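# Flip the loose gripper housing and return it to its tray

## Task

Flip the unbolted gripper housing over so it sits upside down, then set it back in its tray with both of its halves joined and at most about a fingernail's width of it sticking out past the tray's open edge. The tray is loose, so it must end up resting on all four of its feet on the raised bench top, and no foot may hang more than half off an edge. The result has to hold without the robot supporting anything. Finish by opening the grippers and moving the arms away.

## Robot and tools

Robot: two arms, left_arm and right_arm, each ending in a two-finger parallel gripper. The names are just labels; they do not match the left or right side of any picture. The simulation keeps running while the operator composes each reply, so a short pause passes between calls.

Frame: every position and orientation lives in one shared scene frame. Its origin is on the table surface midway between the arms, +z is up, +x points outward over the table, and left_arm sits toward +y. Positions are in metres. Orientations are quaternions written w first (qw, qx, qy, qz). On each gripper, the fingers extend along its own +z axis and open and close along its own y axis. The reported end_effector_position is the spot between the finger pads, roughly 1 cm short of the fingertips. Reported hand positions can be slightly wrong, more so far from the base, and motions tend to stop a centimetre or more from the target, usually below it.

The 16-number row: every command that moves the arms uses one flat row of 16 numbers covering both arms, even when only one arm should move. The first 8 are for left_arm: x, y, z, qw, qx, qy, qz, opening. The next 8 are the same for right_arm. x, y, z and the quaternion form an absolute pose in the scene frame (where the gripper should go, not an offset). Opening is a scale from -1 (closed) to +1 (fully open, 0.094 m); it is an absolute setting, not a change. An arm that should stay still must be sent its last reported pose and its intended opening every time. To keep an orientation steady, resend the same quaternion you intended rather than copying the slightly drifted one from the result.

Tools:
- execute_actions, argument actions: a list holding zero or one item. An empty list just reports the state. An item with rows (1 to 15 rows of 16 numbers) and steps (1 to 15, default 15) plays one row per control step of 1/30 s, repeating the final row if rows run out. An item with only steps (up to 300) is a wait counted from the previous result. Optional pictures (true/false) controls whether camera images come back; by default they do. A target more than 0.6 m from an arm's last reported position along any of that gripper's axes makes the call refused, and nothing is sent.
- move, arguments target (one 16-number row as above) and speed (m/s, 0.002 to 0.5, default 0.25; rotation limited to twice that in rad/s). Both grippers travel in straight lines to their poses, finishing together, over 0.5 to 10 s; if longer is needed they stop short at 10 s. Openings are applied at the start. Paths do not avoid obstacles or the other arm. Faster contact means harder impact, and aiming further past a surface presses harder.
- wait, argument seconds (0 to 10): lets time pass without new commands.
- zoom_image, arguments camera (cam_head_left, cam_head_right, cam_left_wrist, cam_right_wrist, all 504x504) and region [x0, y0, x1, y1] in pixels from the top-left, at most 504 by 504: a close-up of that camera's latest image.
- finished_scene, argument scene (the current scene number): ends and grades the scene; irreversible.

Control details: each step, the commanded pose is clipped to at most 70 mm and 16 degrees away from the measured pose, then joints are driven by damped inverse kinematics, favouring position over orientation. After an action ends, an arm continues only to its last clipped pose, so distant targets need several actions; check where it got to. Joint limits (rad), base to tip: waist -2.880..2.880, shoulder 0.000..3.142, elbow 0.000..3.019, wrist pitch -1.693..1.571, wrist yaw -1.571..1.571, wrist roll -2.094..2.094.

Gripping: grip_measured reports finger opening on the same -1..1 scale. To hold something, command about 0.03 below grip_measured for a firm hold, less for a gentler one. Pads push roughly 50 to 62 N each; very thin parts get less. Readings may be off by about 1 mm.

Reading results: the state line lists each gripper's position and quaternion as left_arm: ... | right_arm: .... A "Hand target" line shows where the controller is currently driving each gripper. "pose unreachable" means the clearance check altered or blocked that arm's command; HELD marks steps where part of your row was not sent. A move adds a "move:" line giving the ending (done, off_target, moving, held, fault) and any limits: paced means the pose was clipped; held means some steps were blocked, after which the arm may suddenly move faster than speed. If only one arm is named, the other finished normally. Distances from each pose are also given. Joint torques include offsets and noise, so treat them as rough. FAULT lines mean an arm stopped; MOTOR HOT warns from 85 °C, and at 100 °C the arm drops whatever it holds and falls until cooled, so avoid holding loads longer than needed.

Avoid: knocking or placing anything off the table, dropping or slamming parts, hard pushes, and letting the arms collide or press on each other. Objects may occasionally be tugged or nudged by outside disturbances, so grip securely and recheck positions before releasing.

Each tool is called after "Request:" by a JSON object that holds its "method" and its "body".

## Session

Request:
{"method": "execute_actions", "body": {"actions": []}}

Scene clock: 0.00 s of 5467.00 s.
left_arm: end_effector_position=(+0.9109, +0.5671, +0.1686) grip_measured=+1.000 end_effector_quat_wxyz=(+0.628, -0.307, +0.715, +0.035) | right_arm: end_effector_position=(+0.1318, +0.1288, +0.2506) grip_measured=+1.000 end_effector_quat_wxyz=(-0.064, +0.649, -0.756, -0.058)
Joint positions: left_arm=[ 0.305  2.366  2.028  0.121 -0.213 -0.396  0.094] | right_arm=[ 1.35   1.331  1.274 -1.345 -0.032 -0.159  0.094]
Joint velocities: left_arm=[ 0.005  0.005 -0.027 -0.007 -0.022  0.007  0.   ] | right_arm=[ 0.005 -0.005  0.002 -0.002  0.037 -0.022  0.   ]
Joint torques (N m, as the arm reports them, + toward a larger angle): no reading
Hand target (left_arm): +0.915, +0.568, +0.184; +0.639, -0.305, +0.705, +0.033
Hand target (right_arm): +0.134, +0.135, +0.259; +0.073, -0.648, +0.755, +0.063

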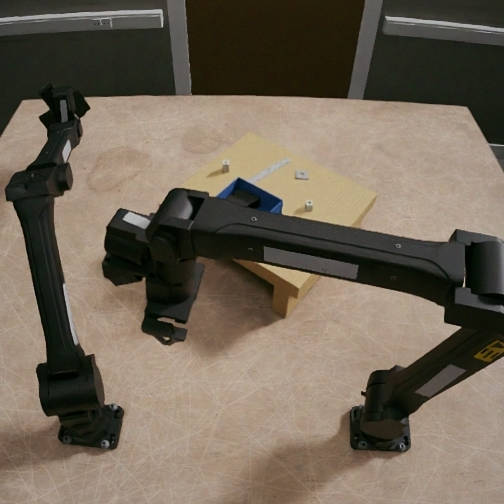

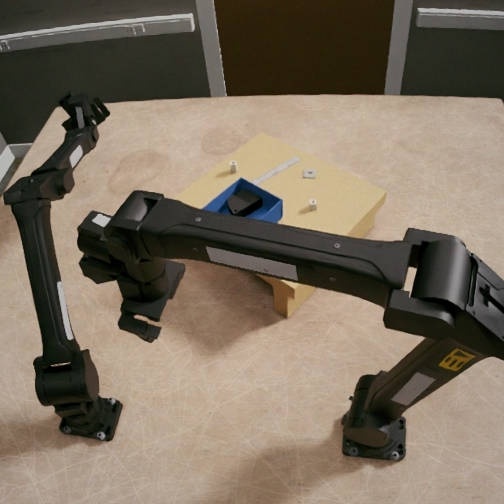

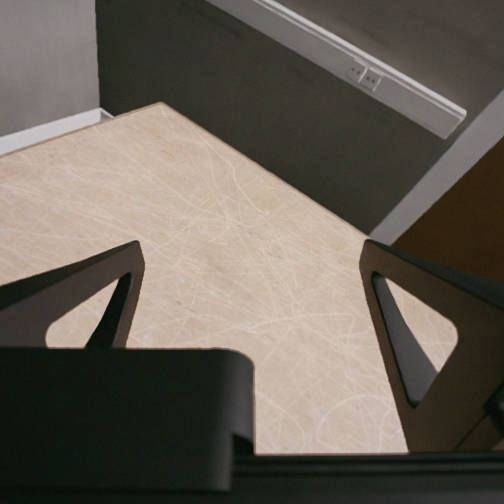

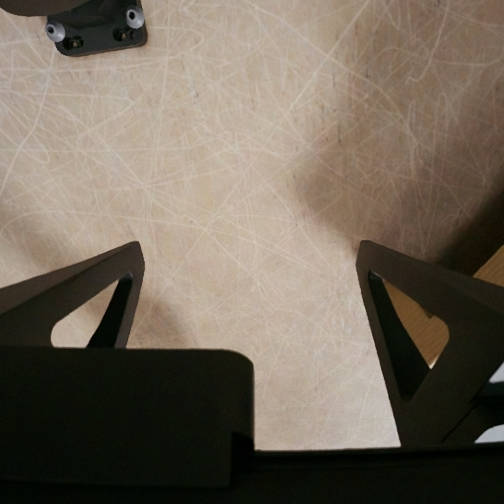

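Request:
{"method": "move", "body": {"target": [0.45,0.45,0.35,0,0,1,0,1,0.3,-0.45,0.3,0,0,1,0,1], "speed": 0.3}}

Scene clock: 6.00 s of 5467.00 s.
left_arm: end_effector_position=(+0.4534, +0.4462, +0.3517) grip_measured=+1.000 end_effector_quat_wxyz=(+0.054, -0.007, +0.998, +0.019) | right_arm: end_effector_position=(+0.2916, -0.4515, +0.2813) grip_measured=+1.000 end_effector_quat_wxyz=(-0.008, +0.002, +1.000, -0.004)
Joint positions: left_arm=[ 0.366  1.502  1.721 -1.676 -0.004  0.291  0.094] | right_arm=[-0.459  1.225  1.27  -1.626  0.015 -0.547  0.094]
Joint velocities: left_arm=[ 0.015 -0.005 -0.017 -0.002 -0.022  0.007  0.   ] | right_arm=[-0.005 -0.005 -0.017 -0.022  0.066  0.051  0.   ]
Joint torques (N m, as the arm reports them, + toward a larger angle): left_arm=[  1.38 -12.52   9.31   0.42  -0.16   0.  ] | right_arm=[ 0.32 -7.42 11.29  0.69  0.07 -0.09]
Hand target (left_arm): +0.453, +0.448, +0.348; +0.045, -0.003, +0.999, +0.018
Hand target (right_arm): +0.302, -0.458, +0.299; +0.013, +0.001, +1.000, -0.018
Off the commanded pose (left_arm): 0.005 m, 7 deg.
Off the commanded pose (right_arm): 0.021 m, 1 deg.
joint sent to its limit (left arm) — the command would take joint 4 (wrist pitch) past its lower limit, so that joint was sent only as far as its limit.
move: off_target (left_arm, right_arm)

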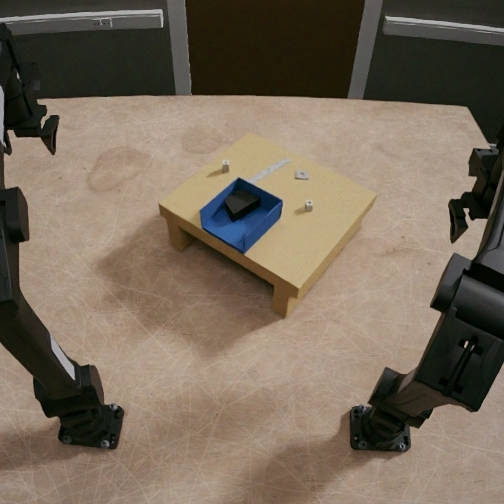

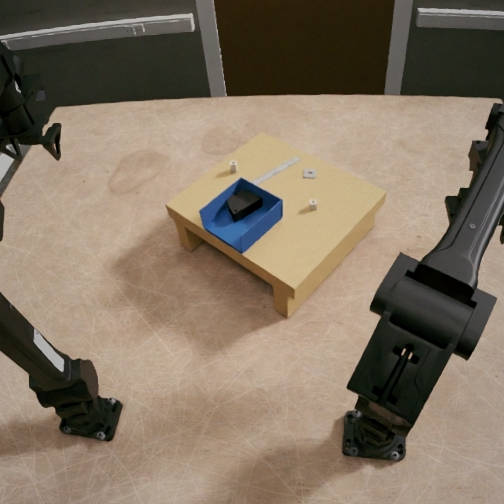

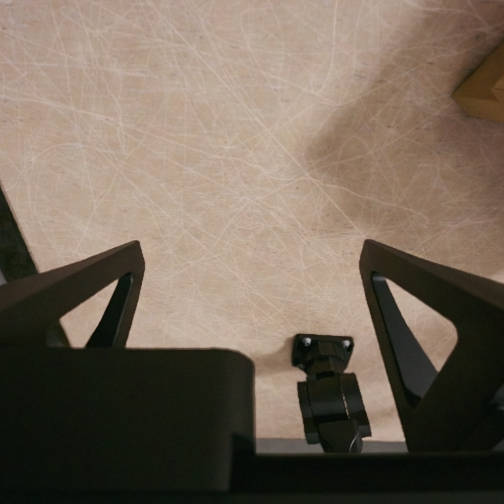

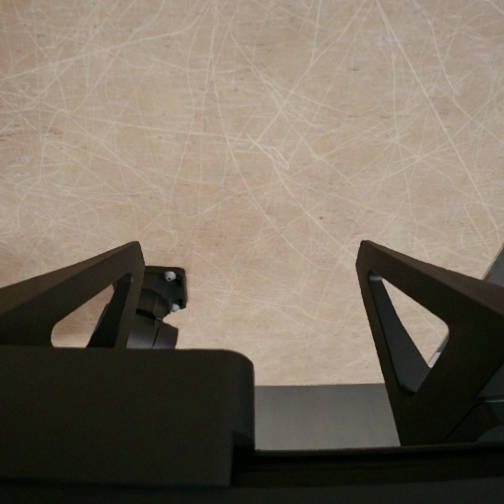

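Request:
{"method": "zoom_image", "body": {"camera": "cam_head_left", "region": [180, 150, 320, 270]}}

Request:
{"method": "zoom_image", "body": {"camera": "cam_head_right", "region": [180, 150, 320, 270]}}

Region (180, 150, 320, 270) of cam_head_left's 504x504 image, scaled by 3.600, with more detail than that image has; it fills the top 432 rows of this view, and the rest is white.

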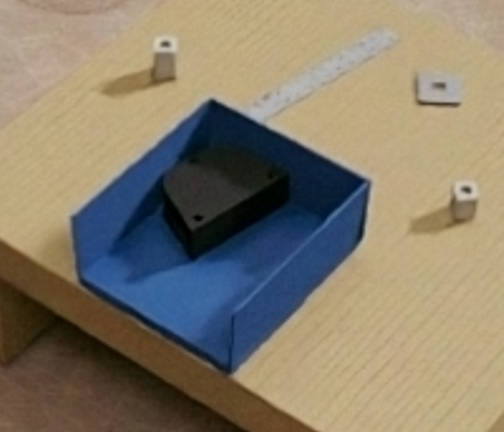

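Region (180, 150, 320, 270) of cam_head_right's 504x504 image, scaled by 3.600, with more detail than that image has; it fills the top 432 rows of this view, and the rest is white.

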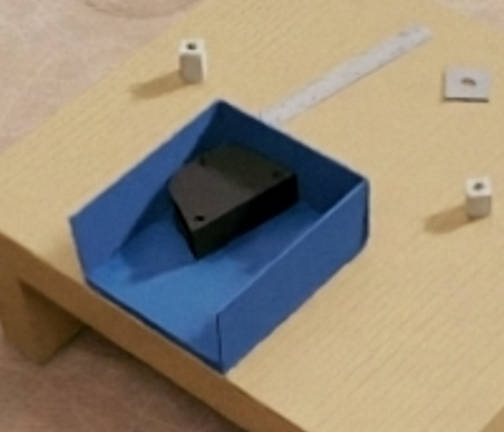

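Request:
{"method": "move", "body": {"target": [0.5,0.05,0.33,0.2,0,0.98,0,1,0.3,-0.45,0.3,0,0,1,0,1], "speed": 0.3}}

Scene clock: 14.73 s of 5467.00 s.
left_arm: end_effector_position=(+0.4889, +0.0482, +0.3089) grip_measured=+1.000 end_effector_quat_wxyz=(+0.175, +0.011, +0.985, +0.005) | right_arm: end_effector_position=(+0.2885, -0.4475, +0.2845) grip_measured=+1.000 end_effector_quat_wxyz=(-0.013, +0.002, +1.000, +0.006)
Joint positions: left_arm=[-0.492  1.573  1.656 -1.355 -0.187 -0.502  0.094] | right_arm=[-0.459  1.225  1.278 -1.653  0.004 -0.547  0.094]
Joint velocities: left_arm=[-0.015 -0.005  0.002 -0.007 -0.081  0.051  0.   ] | right_arm=[-0.005 -0.005 -0.007 -0.012  0.037 -0.066  0.   ]
Joint torques (N m, as the arm reports them, + toward a larger angle): left_arm=[  1.94 -14.87  13.76   1.54  -0.34  -0.12] | right_arm=[ 1.21 -6.67 11.35  0.14 -0.19 -0.03]
Hand target (left_arm): +0.501, +0.046, +0.331; +0.199, -0.001, +0.980, -0.008
Hand target (right_arm): +0.299, -0.450, +0.300; +0.000, -0.000, +1.000, -0.000
Off the commanded pose (left_arm): 0.024 m, 3 deg.
Off the commanded pose (right_arm): 0.019 m, 2 deg.
After step 90, 3.77 s passed at rest.
move: off_target (left_arm, right_arm)

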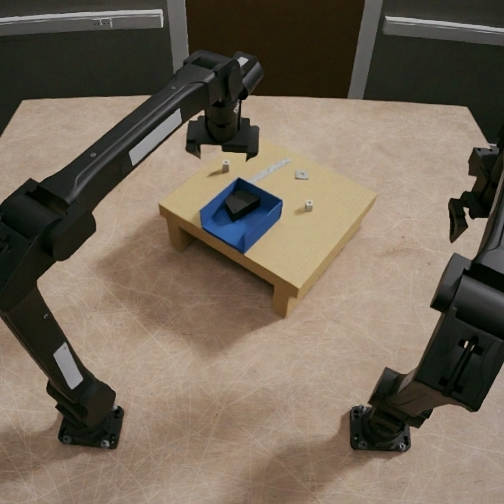

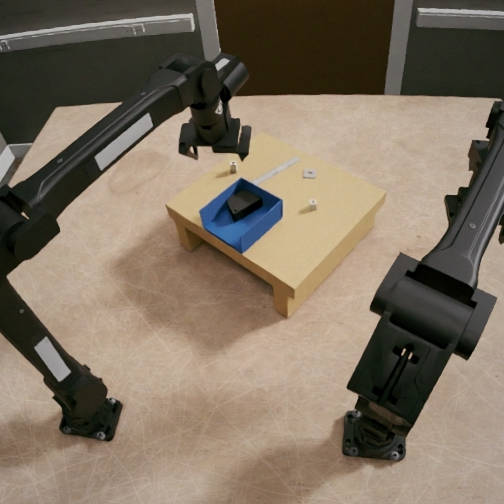

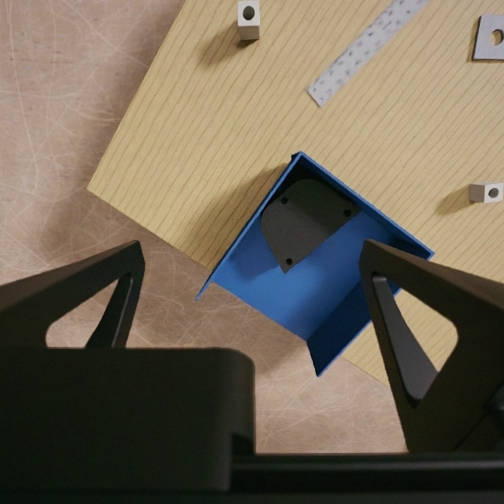

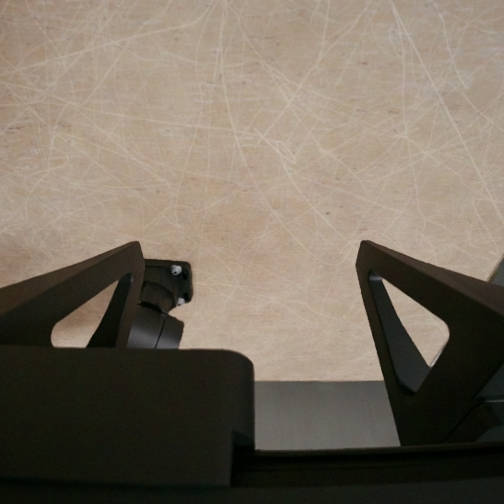

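Request:
{"method": "zoom_image", "body": {"camera": "cam_left_wrist", "region": [190, 130, 440, 380]}}

Region (190, 130, 440, 380) of cam_left_wrist's 504x504 image, scaled by 2.016, with more detail than that image has.

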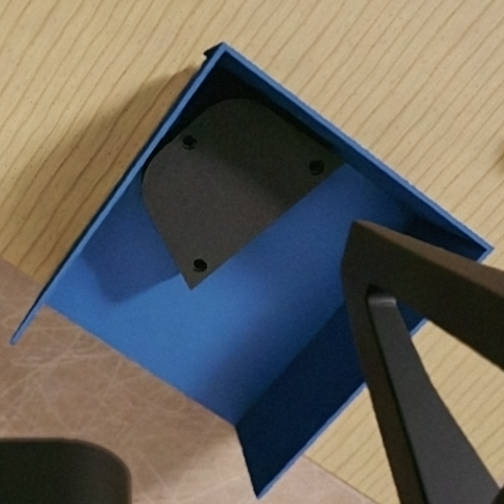

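Request:
{"method": "move", "body": {"target": [0.25,0.16,0.19,0.674,0.213,0.674,-0.213,1,0.4,-0.22,0.28,0,0.301,0.954,0,1], "speed": 0.3}}

Request:
{"method": "move", "body": {"target": [0.25,0.16,0.19,0.674,0.213,0.674,-0.213,1,0.49,0.0,0.26,0,0.301,0.954,0,1], "speed": 0.3}}

Scene clock: 35.47 s of 5467.00 s.
left_arm: end_effector_position=(+0.2575, +0.1512, +0.1838) grip_measured=+1.000 end_effector_quat_wxyz=(+0.630, +0.203, +0.719, -0.212) | right_arm: end_effector_position=(+0.3839, -0.2193, +0.2663) grip_measured=+1.000 end_effector_quat_wxyz=(-0.025, +0.296, +0.955, +0.000)
Joint positions: left_arm=[-0.44   0.272  0.047  0.109  0.099 -0.038  0.094] | right_arm=[ 0.225  1.363  1.354 -1.607 -0.022  0.733  0.094]
Joint velocities: left_arm=[ 0.005 -0.005 -0.012 -0.017 -0.007 -0.007  0.   ] | right_arm=[-0.015 -0.005  0.002  0.017 -0.066  0.022  0.   ]
Joint torques (N m, as the arm reports them, + toward a larger angle): left_arm=[ 0.78  2.6  11.81  2.08 -0.11 -0.05] | right_arm=[ 0.56 -9.27 11.31  0.74  0.12  0.06]
Hand target (left_arm): +0.259, +0.149, +0.192; +0.633, +0.204, +0.715, -0.215
Hand target (right_arm): +0.400, -0.217, +0.280; -0.004, +0.301, +0.954, +0.009
Off the commanded pose (left_arm): 0.013 m, 7 deg.
Off the commanded pose (right_arm): 0.021 m, 3 deg.
After step 90, 14.90 s passed at rest.
move: held (left_arm), off_target (right_arm); limits=held; held on 18 of 85 steps (left_arm), including the last (left_arm)
pose unreachable (left arm): on one or more control steps of this call this arm could not follow its commanded pose, so it was not sent that pose on those steps. On the call's last step it was still not sent that pose. It may still have moved: this result reports where it is.
cause: the commanded pose would bring two parts of the arm too close to each other (its shoulder (the part past joint 1) and its forearm (the part past joint 3), with joints 2 (shoulder) and 3 (elbow) between them).

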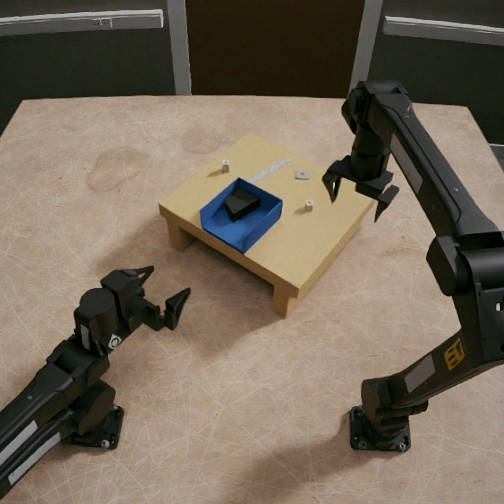

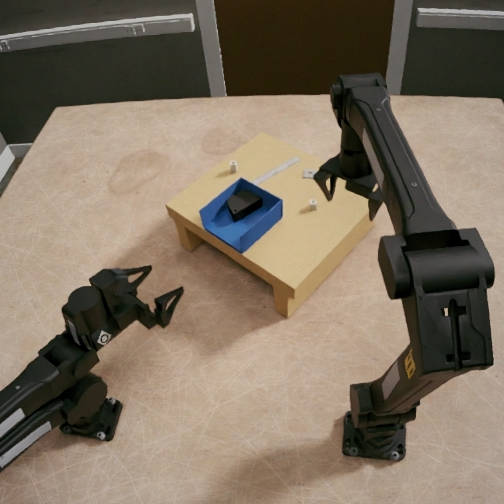

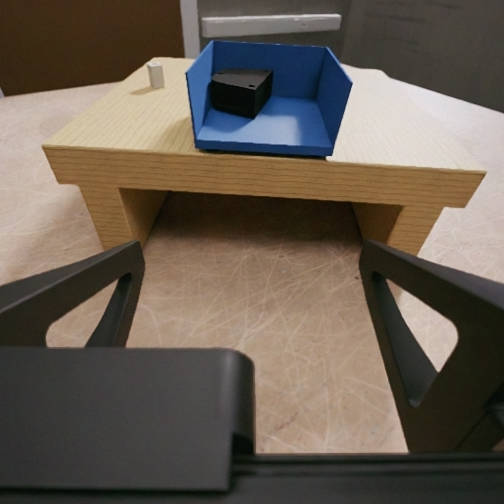

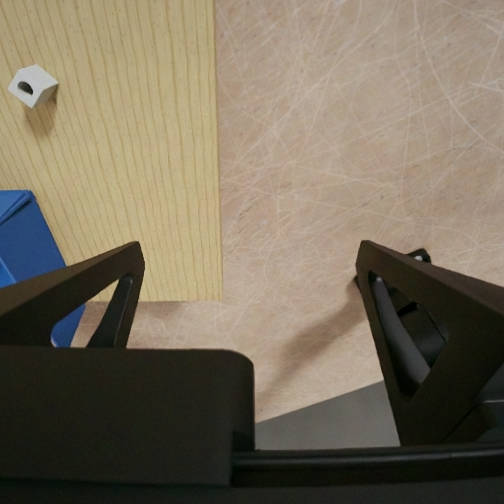

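Scene clock: 37.07 s of 5467.00 s.
left_arm: end_effector_position=(+0.2537, +0.1514, +0.1762) grip_measured=+1.000 end_effector_quat_wxyz=(+0.629, +0.207, +0.718, -0.216) | right_arm: end_effector_position=(+0.4773, +0.0002, +0.2467) grip_measured=+1.000 end_effector_quat_wxyz=(-0.016, +0.291, +0.956, -0.006)
Joint positions: left_arm=[-0.437  0.254  0.025  0.112  0.113 -0.036  0.094] | right_arm=[ 0.614  1.788  1.806 -1.62  -0.015  1.113  0.094]
Joint velocities: left_arm=[-0.005  0.005  0.007  0.012  0.007 -0.037  0.   ] | right_arm=[-0.015  0.005 -0.012  0.007 -0.007  0.066  0.   ]
Joint torques (N m, as the arm reports them, + toward a larger angle): left_arm=[ 1.23  2.49 10.67  2.22 -0.06 -0.03] | right_arm=[ -0.34 -16.03  11.35   0.06   0.23   0.06]
Hand target (left_arm): +0.254, +0.151, +0.177; +0.629, +0.207, +0.717, -0.216
Hand target (right_arm): +0.488, +0.001, +0.261; -0.004, +0.301, +0.954, +0.003
Off the commanded pose (left_arm): 0.017 m, 7 deg.
Off the commanded pose (right_arm): 0.018 m, 2 deg.
move: held (left_arm), off_target (right_arm); limits=held; held on 31 of 41 steps (left_arm), including the last (left_arm)
pose unreachable (left arm): on one or more control steps of this call this arm could not follow its commanded pose, so it was not sent that pose on those steps. On the call's last step it was still not sent that pose. It may still have moved: this result reports where it is.
cause: the commanded pose would bring two parts of the arm too close to each other (its shoulder (the part past joint 1) and its forearm (the part past joint 3), with joints 2 (shoulder) and 3 (elbow) between them).

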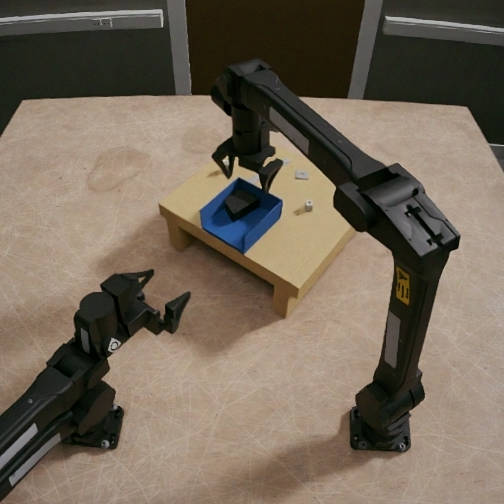

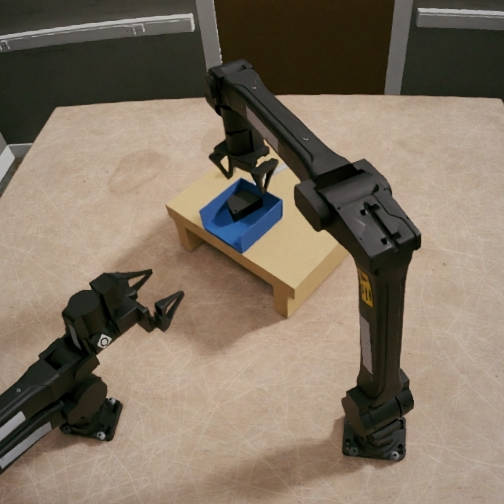

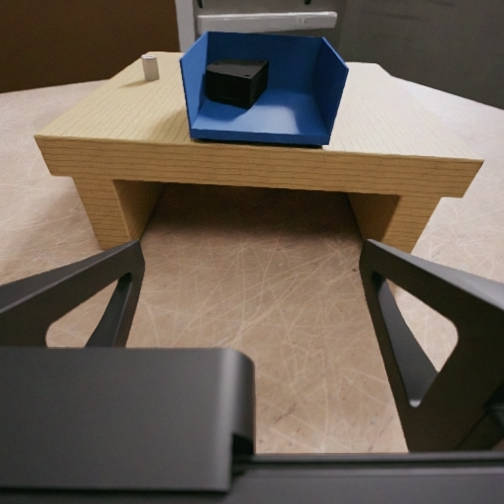

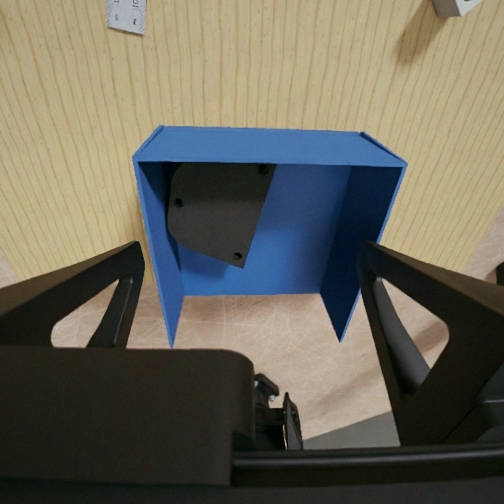

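Request:
{"method": "zoom_image", "body": {"camera": "cam_left_wrist", "region": [170, 20, 360, 170]}}

Region (170, 20, 360, 170) of cam_left_wrist's 504x504 image, scaled by 2.653, with more detail than that image has; it fills the top 398 rows of this view, and the rest is white.

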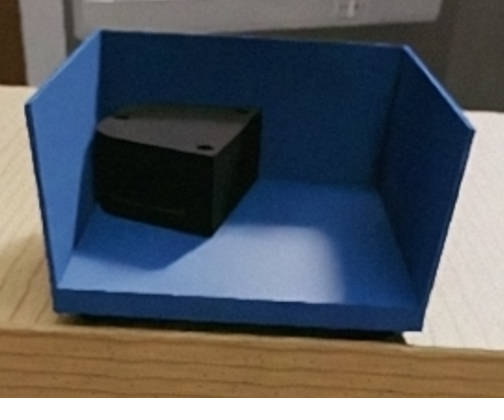

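Request:
{"method": "move", "body": {"target": [0.305,0.05,0.175,0.674,0.213,0.674,-0.213,0,0.49,0.024,0.225,0,0.301,0.954,0,-1], "speed": 0.2}}

Scene clock: 55.67 s of 5467.00 s.
left_arm: end_effector_position=(+0.3035, +0.0534, +0.1582) grip_measured=+0.002 end_effector_quat_wxyz=(+0.660, +0.214, +0.689, -0.211) | right_arm: end_effector_position=(+0.4863, +0.0192, +0.2323) grip_measured=-0.986 end_effector_quat_wxyz=(-0.001, +0.298, +0.954, +0.002)
Joint positions: left_arm=[-0.73   1.278  0.155  1.083 -0.18  -0.016  0.047] | right_arm=[ 0.639  1.815  1.806 -1.561 -0.004  1.152  0.001]
Joint velocities: left_arm=[-0.005  0.005 -0.002 -0.017 -0.037  0.007 -0.001] | right_arm=[-0.005 -0.005 -0.002  0.002  0.007 -0.007  0.   ]
Joint torques (N m, as the arm reports them, + toward a larger angle): left_arm=[ 0.95 -4.38  7.41  3.14 -0.16  0.02] | right_arm=[  0.72 -16.14   8.3    0.9    0.24   0.06]
Hand target (left_arm): +0.307, +0.048, +0.171; +0.673, +0.211, +0.675, -0.215
Hand target (right_arm): +0.490, +0.024, +0.225; -0.000, +0.301, +0.954, -0.000
Off the commanded pose (left_arm): 0.017 m, 2 deg.
Off the commanded pose (right_arm): 0.009 m, 0 deg.
After step 90, 14.47 s passed at rest.
move: off_target (left_arm)

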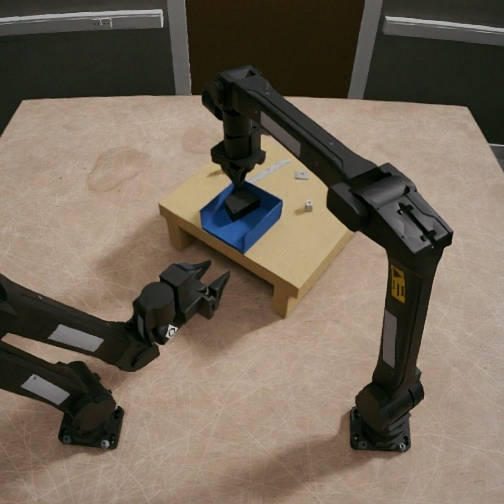

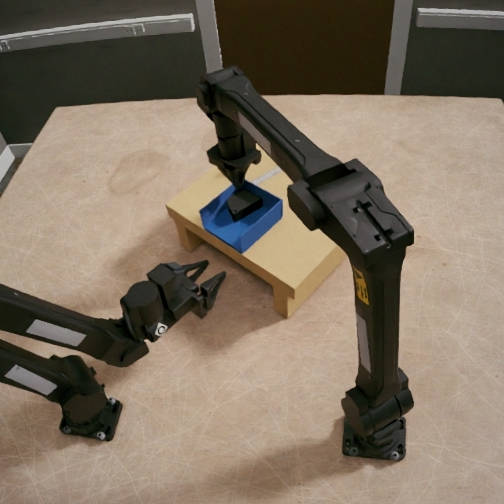

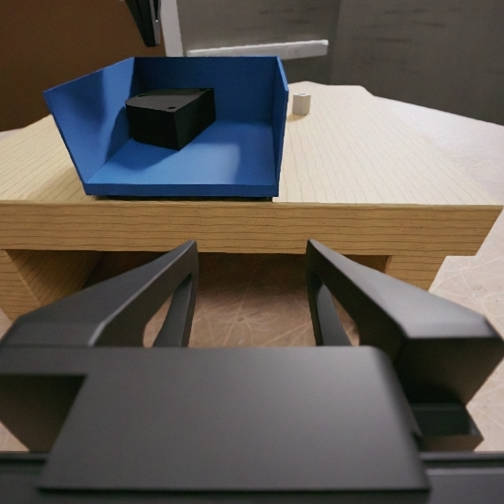

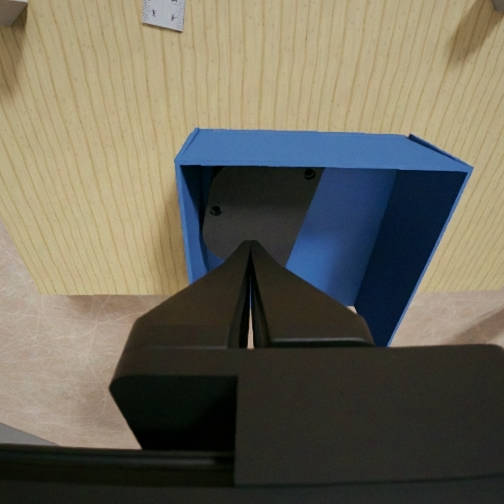

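Request:
{"method": "move", "body": {"target": [0.327,0.014,0.202,0.674,0.213,0.674,-0.213,0,0.495,0.015,0.215,0,0.301,0.954,0,-1], "speed": 0.1}}

Scene clock: 64.67 s of 5467.00 s.
left_arm: end_effector_position=(+0.3221, +0.0236, +0.1887) grip_measured=+0.002 end_effector_quat_wxyz=(+0.666, +0.212, +0.684, -0.210) | right_arm: end_effector_position=(+0.4903, +0.0181, +0.2267) grip_measured=-0.986 end_effector_quat_wxyz=(+0.003, +0.301, +0.954, +0.006)
Joint positions: left_arm=[-0.763  1.236  0.265  0.946 -0.217 -0.011  0.047] | right_arm=[ 0.634  1.815  1.792 -1.535 -0.004  1.152  0.001]
Joint velocities: left_arm=[ 0.005 -0.015  0.007 -0.002 -0.022  0.007  0.001] | right_arm=[-0.005 -0.015 -0.017 -0.002 -0.022  0.022 -0.001]
Joint torques (N m, as the arm reports them, + toward a larger angle): left_arm=[ 0.66 -6.02  9.21  1.85 -0.18  0.12] | right_arm=[ -0.52 -16.3    7.29   0.9    0.24  -0.14]
Hand target (left_arm): +0.326, +0.015, +0.203; +0.674, +0.213, +0.674, -0.214
Hand target (right_arm): +0.495, +0.015, +0.215; -0.000, +0.301, +0.954, -0.000
Off the commanded pose (left_arm): 0.017 m, 2 deg.
Off the commanded pose (right_arm): 0.013 m, 1 deg.
After step 90, 5.00 s passed at rest.
move: off_target (left_arm, right_arm)

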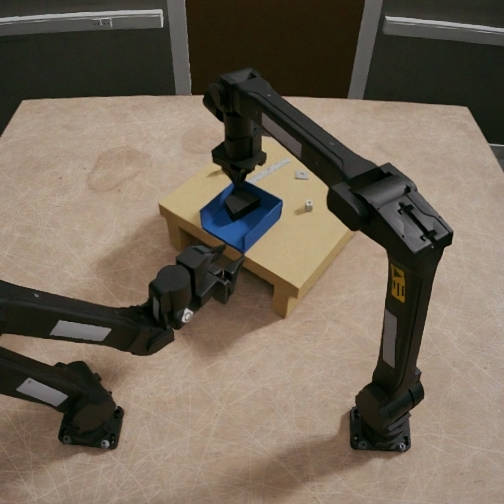

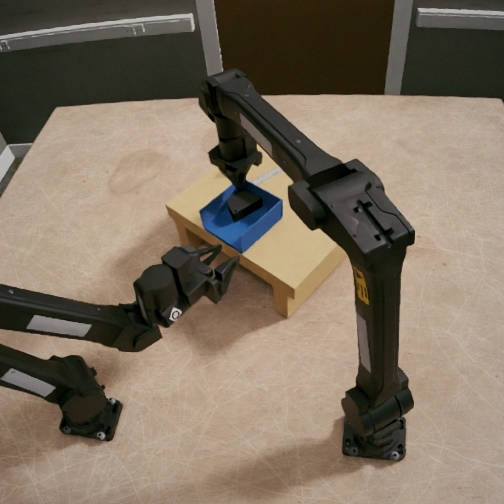

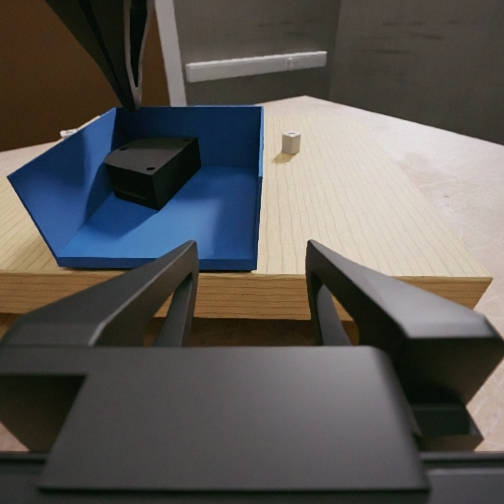

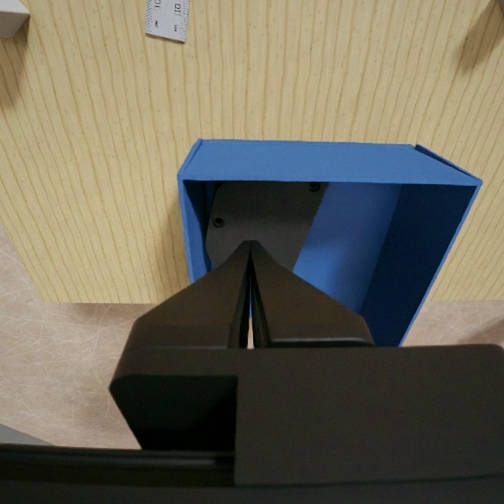

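Request:
{"method": "move", "body": {"target": [0.362,-0.014,0.2,0.674,0.213,0.674,-0.213,0,0.492,0.017,0.205,0,0.301,0.954,0,-1], "speed": 0.06}}

Scene clock: 69.00 s of 5467.00 s.
left_arm: end_effector_position=(+0.3516, -0.0077, +0.1849) grip_measured=+0.002 end_effector_quat_wxyz=(+0.659, +0.219, +0.688, -0.211) | right_arm: end_effector_position=(+0.4895, +0.0176, +0.2155) grip_measured=-0.986 end_effector_quat_wxyz=(+0.002, +0.301, +0.954, +0.005)
Joint positions: left_arm=[-0.755  1.365  0.373  0.95  -0.198 -0.01   0.047] | right_arm=[ 0.634  1.815  1.762 -1.507 -0.004  1.152  0.001]
Joint velocities: left_arm=[-0.015 -0.005  0.007  0.002  0.007 -0.007 -0.   ] | right_arm=[-0.015  0.005 -0.012 -0.002 -0.022 -0.051 -0.001]
Joint torques (N m, as the arm reports them, + toward a larger angle): left_arm=[ 2.03 -6.64  9.37  3.11  0.03  0.08] | right_arm=[  0.16 -16.11   7.27   0.95   0.23  -0.08]
Hand target (left_arm): +0.362, -0.013, +0.200; +0.674, +0.213, +0.674, -0.213
Hand target (right_arm): +0.492, +0.017, +0.205; -0.000, +0.301, +0.954, +0.000
Off the commanded pose (left_arm): 0.019 m, 2 deg.
Off the commanded pose (right_arm): 0.011 m, 1 deg.
After step 90, 0.10 s passed at rest.
move: off_target (left_arm, right_arm)

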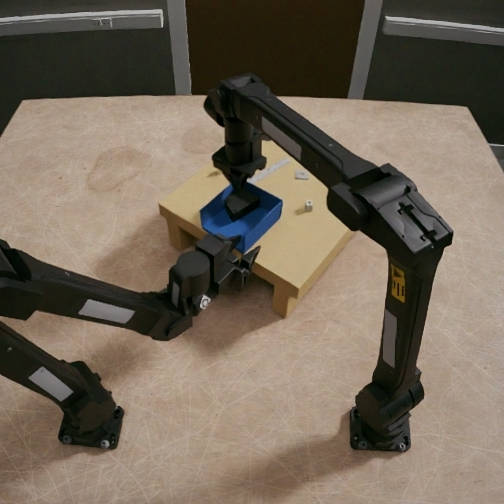

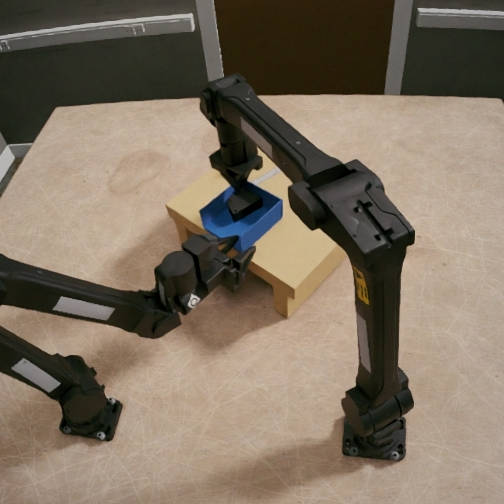

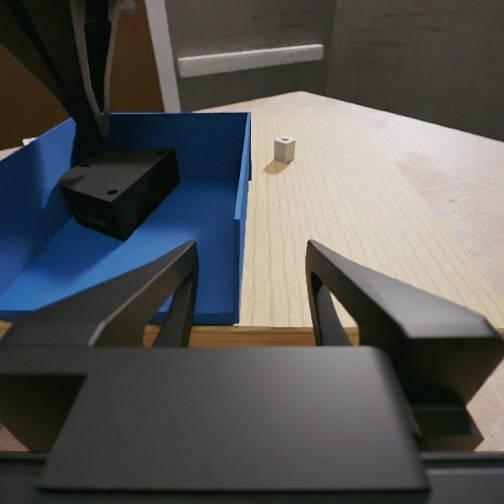

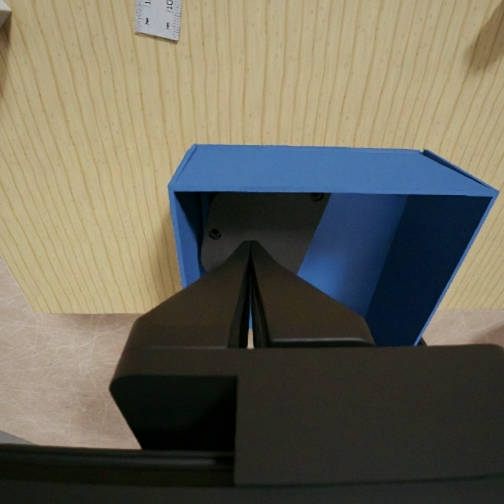

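Request:
{"method": "move", "body": {"target": [0.387,-0.023,0.187,0.674,0.213,0.674,-0.213,0,0.488,0.018,0.19,0,0.301,0.954,0,-1], "speed": 0.04}}

Scene clock: 73.33 s of 5467.00 s.
left_arm: end_effector_position=(+0.3772, -0.0179, +0.1792) grip_measured=+0.002 end_effector_quat_wxyz=(+0.665, +0.217, +0.682, -0.213) | right_arm: end_effector_position=(+0.4876, +0.0165, +0.1987) grip_measured=-0.986 end_effector_quat_wxyz=(+0.001, +0.301, +0.954, +0.004)
Joint positions: left_arm=[-0.719  1.468  0.431  1.012 -0.162 -0.006  0.047] | right_arm=[ 0.634  1.815  1.718 -1.467 -0.004  1.152  0.001]
Joint velocities: left_arm=[-0.015 -0.005  0.007 -0.007  0.007 -0.022 -0.   ] | right_arm=[-0.005  0.005  0.007 -0.002  0.007 -0.007  0.   ]
Joint torques (N m, as the arm reports them, + toward a larger angle): left_arm=[ 2.03 -7.53  8.7   2.85  0.06  0.03] | right_arm=[  0.56 -16.64   7.06   0.91   0.23  -0.03]
Hand target (left_arm): +0.387, -0.022, +0.187; +0.674, +0.213, +0.674, -0.213
Hand target (right_arm): +0.488, +0.018, +0.190; -0.000, +0.301, +0.954, -0.000
Off the commanded pose (left_arm): 0.014 m, 1 deg.
Off the commanded pose (right_arm): 0.009 m, 0 deg.
After step 90, 0.07 s passed at rest.
move: off_target (left_arm)

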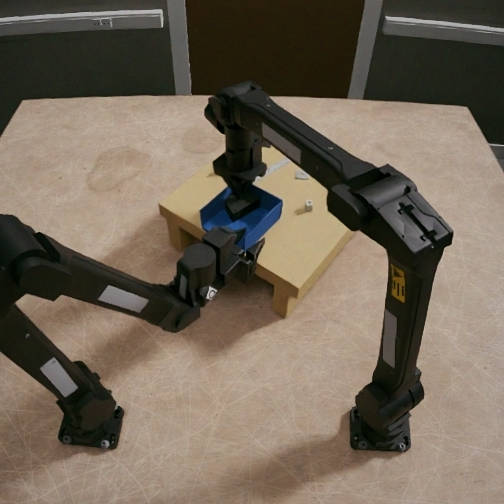

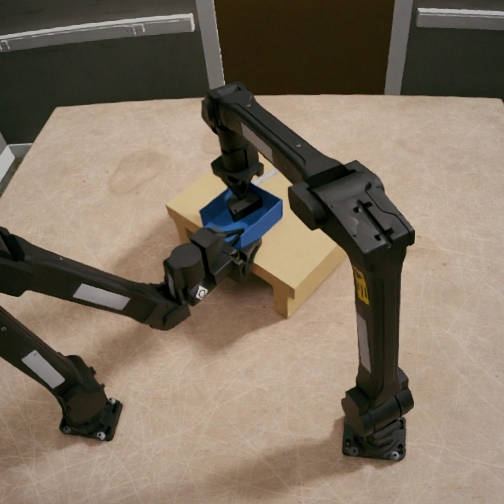

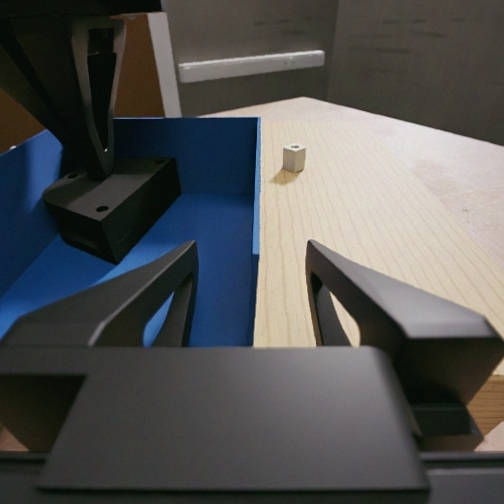

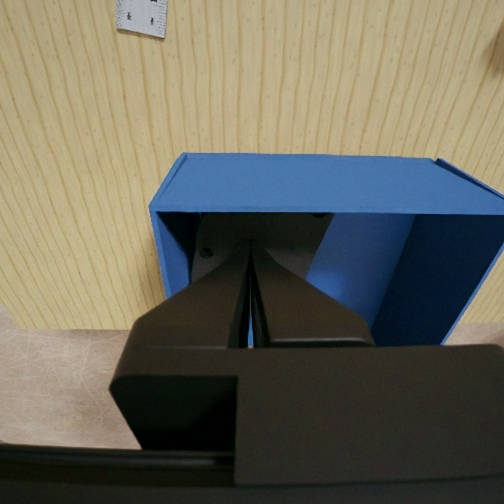

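Close left; lower right further.

Request:
{"method": "move", "body": {"target": [0.387,-0.023,0.187,0.674,0.213,0.674,-0.213,-1,0.488,0.018,0.175,0,0.301,0.954,0,-1], "speed": 0.02}}

Scene clock: 76.20 s of 5467.00 s.
left_arm: end_effector_position=(+0.3775, -0.0185, +0.1809) grip_measured=-0.963 end_effector_quat_wxyz=(+0.669, +0.224, +0.678, -0.207) | right_arm: end_effector_position=(+0.4893, +0.0174, +0.1978) grip_measured=-0.986 end_effector_quat_wxyz=(+0.009, +0.301, +0.954, +0.013)
Joint positions: left_arm=[-0.718  1.467  0.433  1.013 -0.16   0.017  0.002] | right_arm=[ 0.634  1.805  1.702 -1.437 -0.004  1.152  0.001]
Joint velocities: left_arm=[-0.005 -0.015  0.007 -0.002  0.11   0.022  0.   ] | right_arm=[-0.015 -0.005  0.002 -0.007 -0.007 -0.022 -0.001]
Joint torques (N m, as the arm reports them, + toward a larger angle): left_arm=[ 1.86 -7.33  8.59  2.67 -0.05 -0.24] | right_arm=[  0.51 -15.31   5.97   1.21   0.23  -0.03]
Hand target (left_arm): +0.387, -0.022, +0.187; +0.674, +0.213, +0.674, -0.213
Hand target (right_arm): +0.488, +0.018, +0.175; +0.000, +0.301, +0.954, +0.000
Off the commanded pose (left_arm): 0.012 m, 2 deg.
Off the commanded pose (right_arm): 0.023 m, 2 deg.
move: off_target (left_arm, right_arm)

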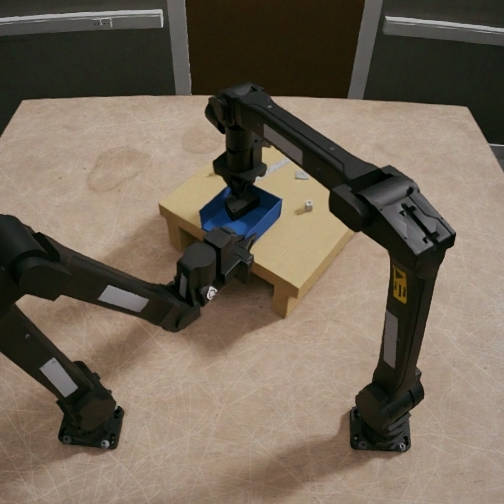

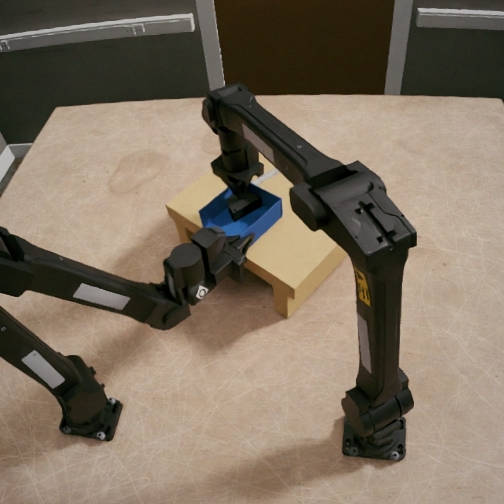

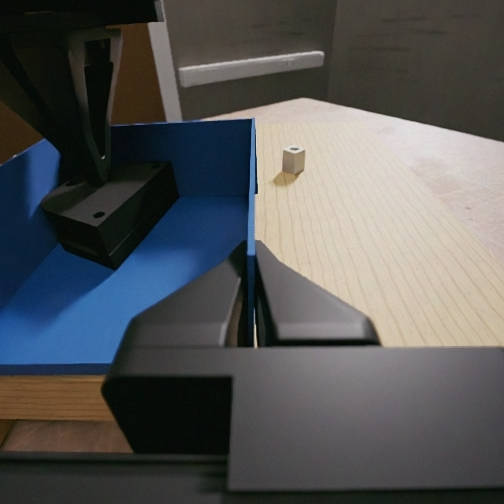

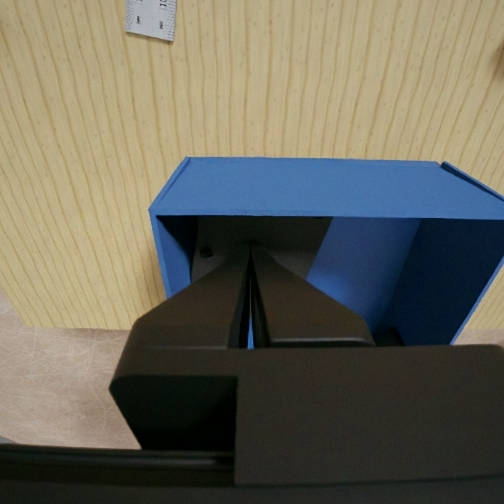

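Request:
{"method": "execute_actions", "body": {"actions": [{"rows":[[0.387,-0.023,0.187,0.674,0.213,0.674,-0.213,-1,0.486,0.019,0.172,0,0.301,0.954,0,-1],[0.387,-0.023,0.187,0.674,0.213,0.674,-0.213,-1,0.484,0.020,0.17,0,0.301,0.954,0,-1],[0.387,-0.023,0.187,0.674,0.213,0.674,-0.213,-1,0.482,0.021,0.17,0,0.301,0.954,0,-1],[0.387,-0.023,0.187,0.674,0.213,0.674,-0.213,-1,0.480,0.0225,0.17,0,0.301,0.954,0,-1],[0.387,-0.023,0.187,0.674,0.213,0.674,-0.213,-1,0.478,0.0235,0.17,0,0.301,0.954,0,-1],[0.387,-0.023,0.187,0.674,0.213,0.674,-0.213,-1,0.476,0.025,0.17,0,0.301,0.954,0,-1],[0.387,-0.023,0.187,0.674,0.213,0.674,-0.213,-1,0.474,0.026,0.17,0,0.301,0.954,0,-1],[0.387,-0.023,0.187,0.674,0.213,0.674,-0.213,-1,0.472,0.027,0.17,0,0.301,0.954,0,-1],[0.387,-0.023,0.187,0.674,0.213,0.674,-0.213,-1,0.470,0.0285,0.17,0,0.301,0.954,0,-1],[0.387,-0.023,0.187,0.674,0.213,0.674,-0.213,-1,0.468,0.0295,0.17,0,0.301,0.954,0,-1],[0.387,-0.023,0.187,0.674,0.213,0.674,-0.213,-1,0.466,0.031,0.17,0,0.301,0.954,0,-1],[0.387,-0.023,0.187,0.674,0.213,0.674,-0.213,-1,0.464,0.032,0.17,0,0.301,0.954,0,-1],[0.387,-0.023,0.187,0.674,0.213,0.674,-0.213,-1,0.462,0.033,0.17,0,0.301,0.954,0,-1],[0.387,-0.023,0.187,0.674,0.213,0.674,-0.213,-1,0.460,0.034,0.17,0,0.301,0.954,0,-1],[0.387,-0.023,0.187,0.674,0.213,0.674,-0.213,-1,0.458,0.035,0.17,0,0.301,0.954,0,-1]]}], "pictures": false}}

Request:
{"method": "wait", "body": {"seconds": 0.3}}

Scene clock: 85.00 s of 5467.00 s.
left_arm: end_effector_position=(+0.3775, -0.0186, +0.1806) grip_measured=-0.963 end_effector_quat_wxyz=(+0.669, +0.226, +0.678, -0.206) | right_arm: end_effector_position=(+0.4725, +0.0271, +0.1975) grip_measured=-0.986 end_effector_quat_wxyz=(+0.017, +0.301, +0.953, +0.020)
Joint positions: left_arm=[-0.718  1.467  0.433  1.013 -0.159  0.02   0.002] | right_arm=[ 0.666  1.767  1.647 -1.399  0.001  1.185  0.001]
Joint velocities: left_arm=[-0.024  0.005 -0.007 -0.002  0.007  0.037 -0.001] | right_arm=[ 0.132 -0.083 -0.11   0.017 -0.037  0.095 -0.001]
Joint torques (N m, as the arm reports them, + toward a larger angle): left_arm=[ 1.92 -7.4   8.62  2.68 -0.09 -0.28] | right_arm=[  1.78 -14.24   5.44   0.92   0.03   0.03]
Hand target (left_arm): +0.387, -0.023, +0.187; +0.674, +0.213, +0.674, -0.213
Hand target (right_arm): +0.458, +0.035, +0.171; -0.001, +0.301, +0.954, -0.000
Off the commanded pose (left_arm): 0.012 m, 2 deg.
Off the commanded pose (right_arm): 0.032 m, 3 deg.
Steps of this call (steps 1 to 90: nothing new was sent; then 5.30 s passed at rest; steps 91 to 105: all 15 steps of this action). Readings (end_effector_position):
91: left_arm (+0.3775, -0.0185, +0.1809) | right_arm (+0.4893, +0.0174, +0.1975)
92: left_arm (+0.3775, -0.0185, +0.1808) | right_arm (+0.4891, +0.0173, +0.1975)
94: left_arm (+0.3775, -0.0185, +0.1808) | right_arm (+0.4887, +0.0175, +0.1977)
98: left_arm (+0.3775, -0.0185, +0.1806) | right_arm (+0.4860, +0.0187, +0.1975)
105: the state above

Scene clock: 85.30 s of 5467.00 s.
left_arm: end_effector_position=(+0.3775, -0.0186, +0.1806) grip_measured=-0.963 end_effector_quat_wxyz=(+0.669, +0.226, +0.678, -0.206) | right_arm: end_effector_position=(+0.4656, +0.0334, +0.1974) grip_measured=-0.986 end_effector_quat_wxyz=(+0.016, +0.299, +0.954, +0.019)
Joint positions: left_arm=[-0.718  1.467  0.433  1.013 -0.159  0.02   0.002] | right_arm=[ 0.682  1.761  1.639 -1.399  0.001  1.197  0.001]
Joint velocities: left_arm=[-0.005 -0.015 -0.007  0.007 -0.007 -0.007 -0.001] | right_arm=[ 0.005 -0.015 -0.007 -0.017  0.051  0.037  0.   ]
Joint torques (N m, as the arm reports them, + toward a larger angle): left_arm=[ 1.92 -7.09  8.59  2.72 -0.09 -0.26] | right_arm=[  0.98 -14.16   5.5    0.86   0.06   0.04]
Hand target (left_arm): +0.387, -0.023, +0.187; +0.674, +0.213, +0.674, -0.213
Hand target (right_arm): +0.458, +0.035, +0.171; -0.001, +0.301, +0.954, -0.000
Off the commanded pose (left_arm): 0.012 m, 2 deg.
Off the commanded pose (right_arm): 0.028 m, 3 deg.
Steps of this call (steps 1 to 9: nothing new was sent). Readings (end_effector_position):
1: left_arm (+0.3775, -0.0186, +0.1806) | right_arm (+0.4703, +0.0287, +0.1974)
2: left_arm (+0.3775, -0.0186, +0.1806) | right_arm (+0.4684, +0.0302, +0.1975)
4: left_arm (+0.3775, -0.0186, +0.1806) | right_arm (+0.4661, +0.0325, +0.1974)
8: left_arm (+0.3775, -0.0186, +0.1806) | right_arm (+0.4656, +0.0334, +0.1974)
9: the state above

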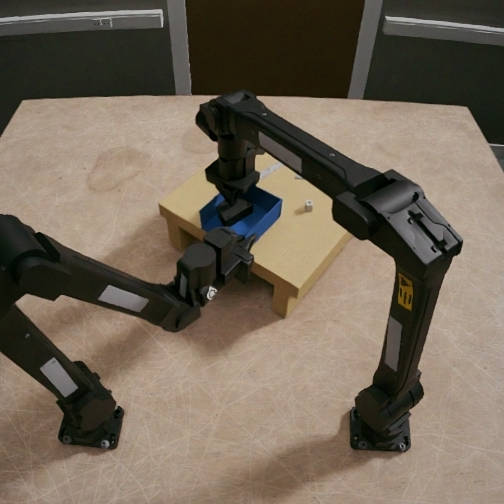

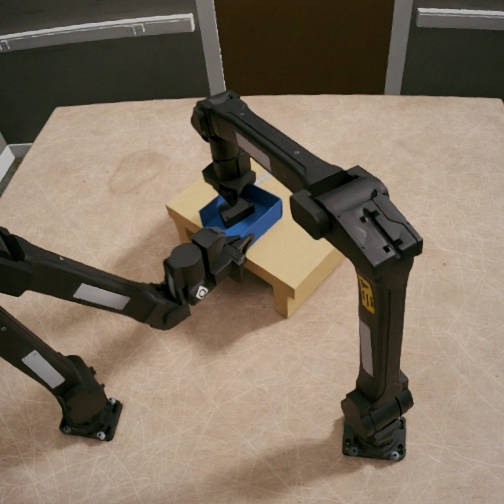

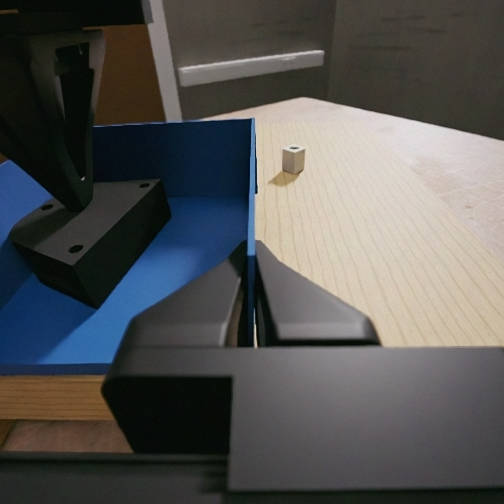

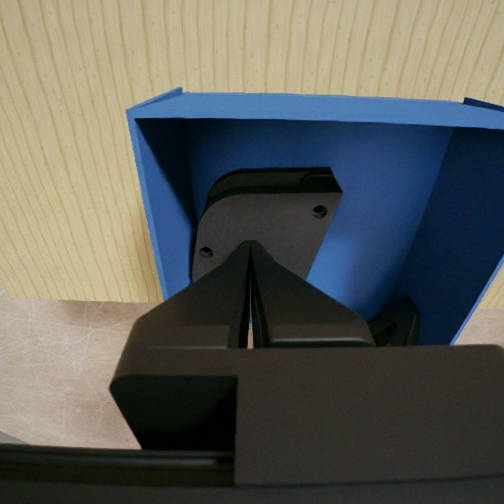

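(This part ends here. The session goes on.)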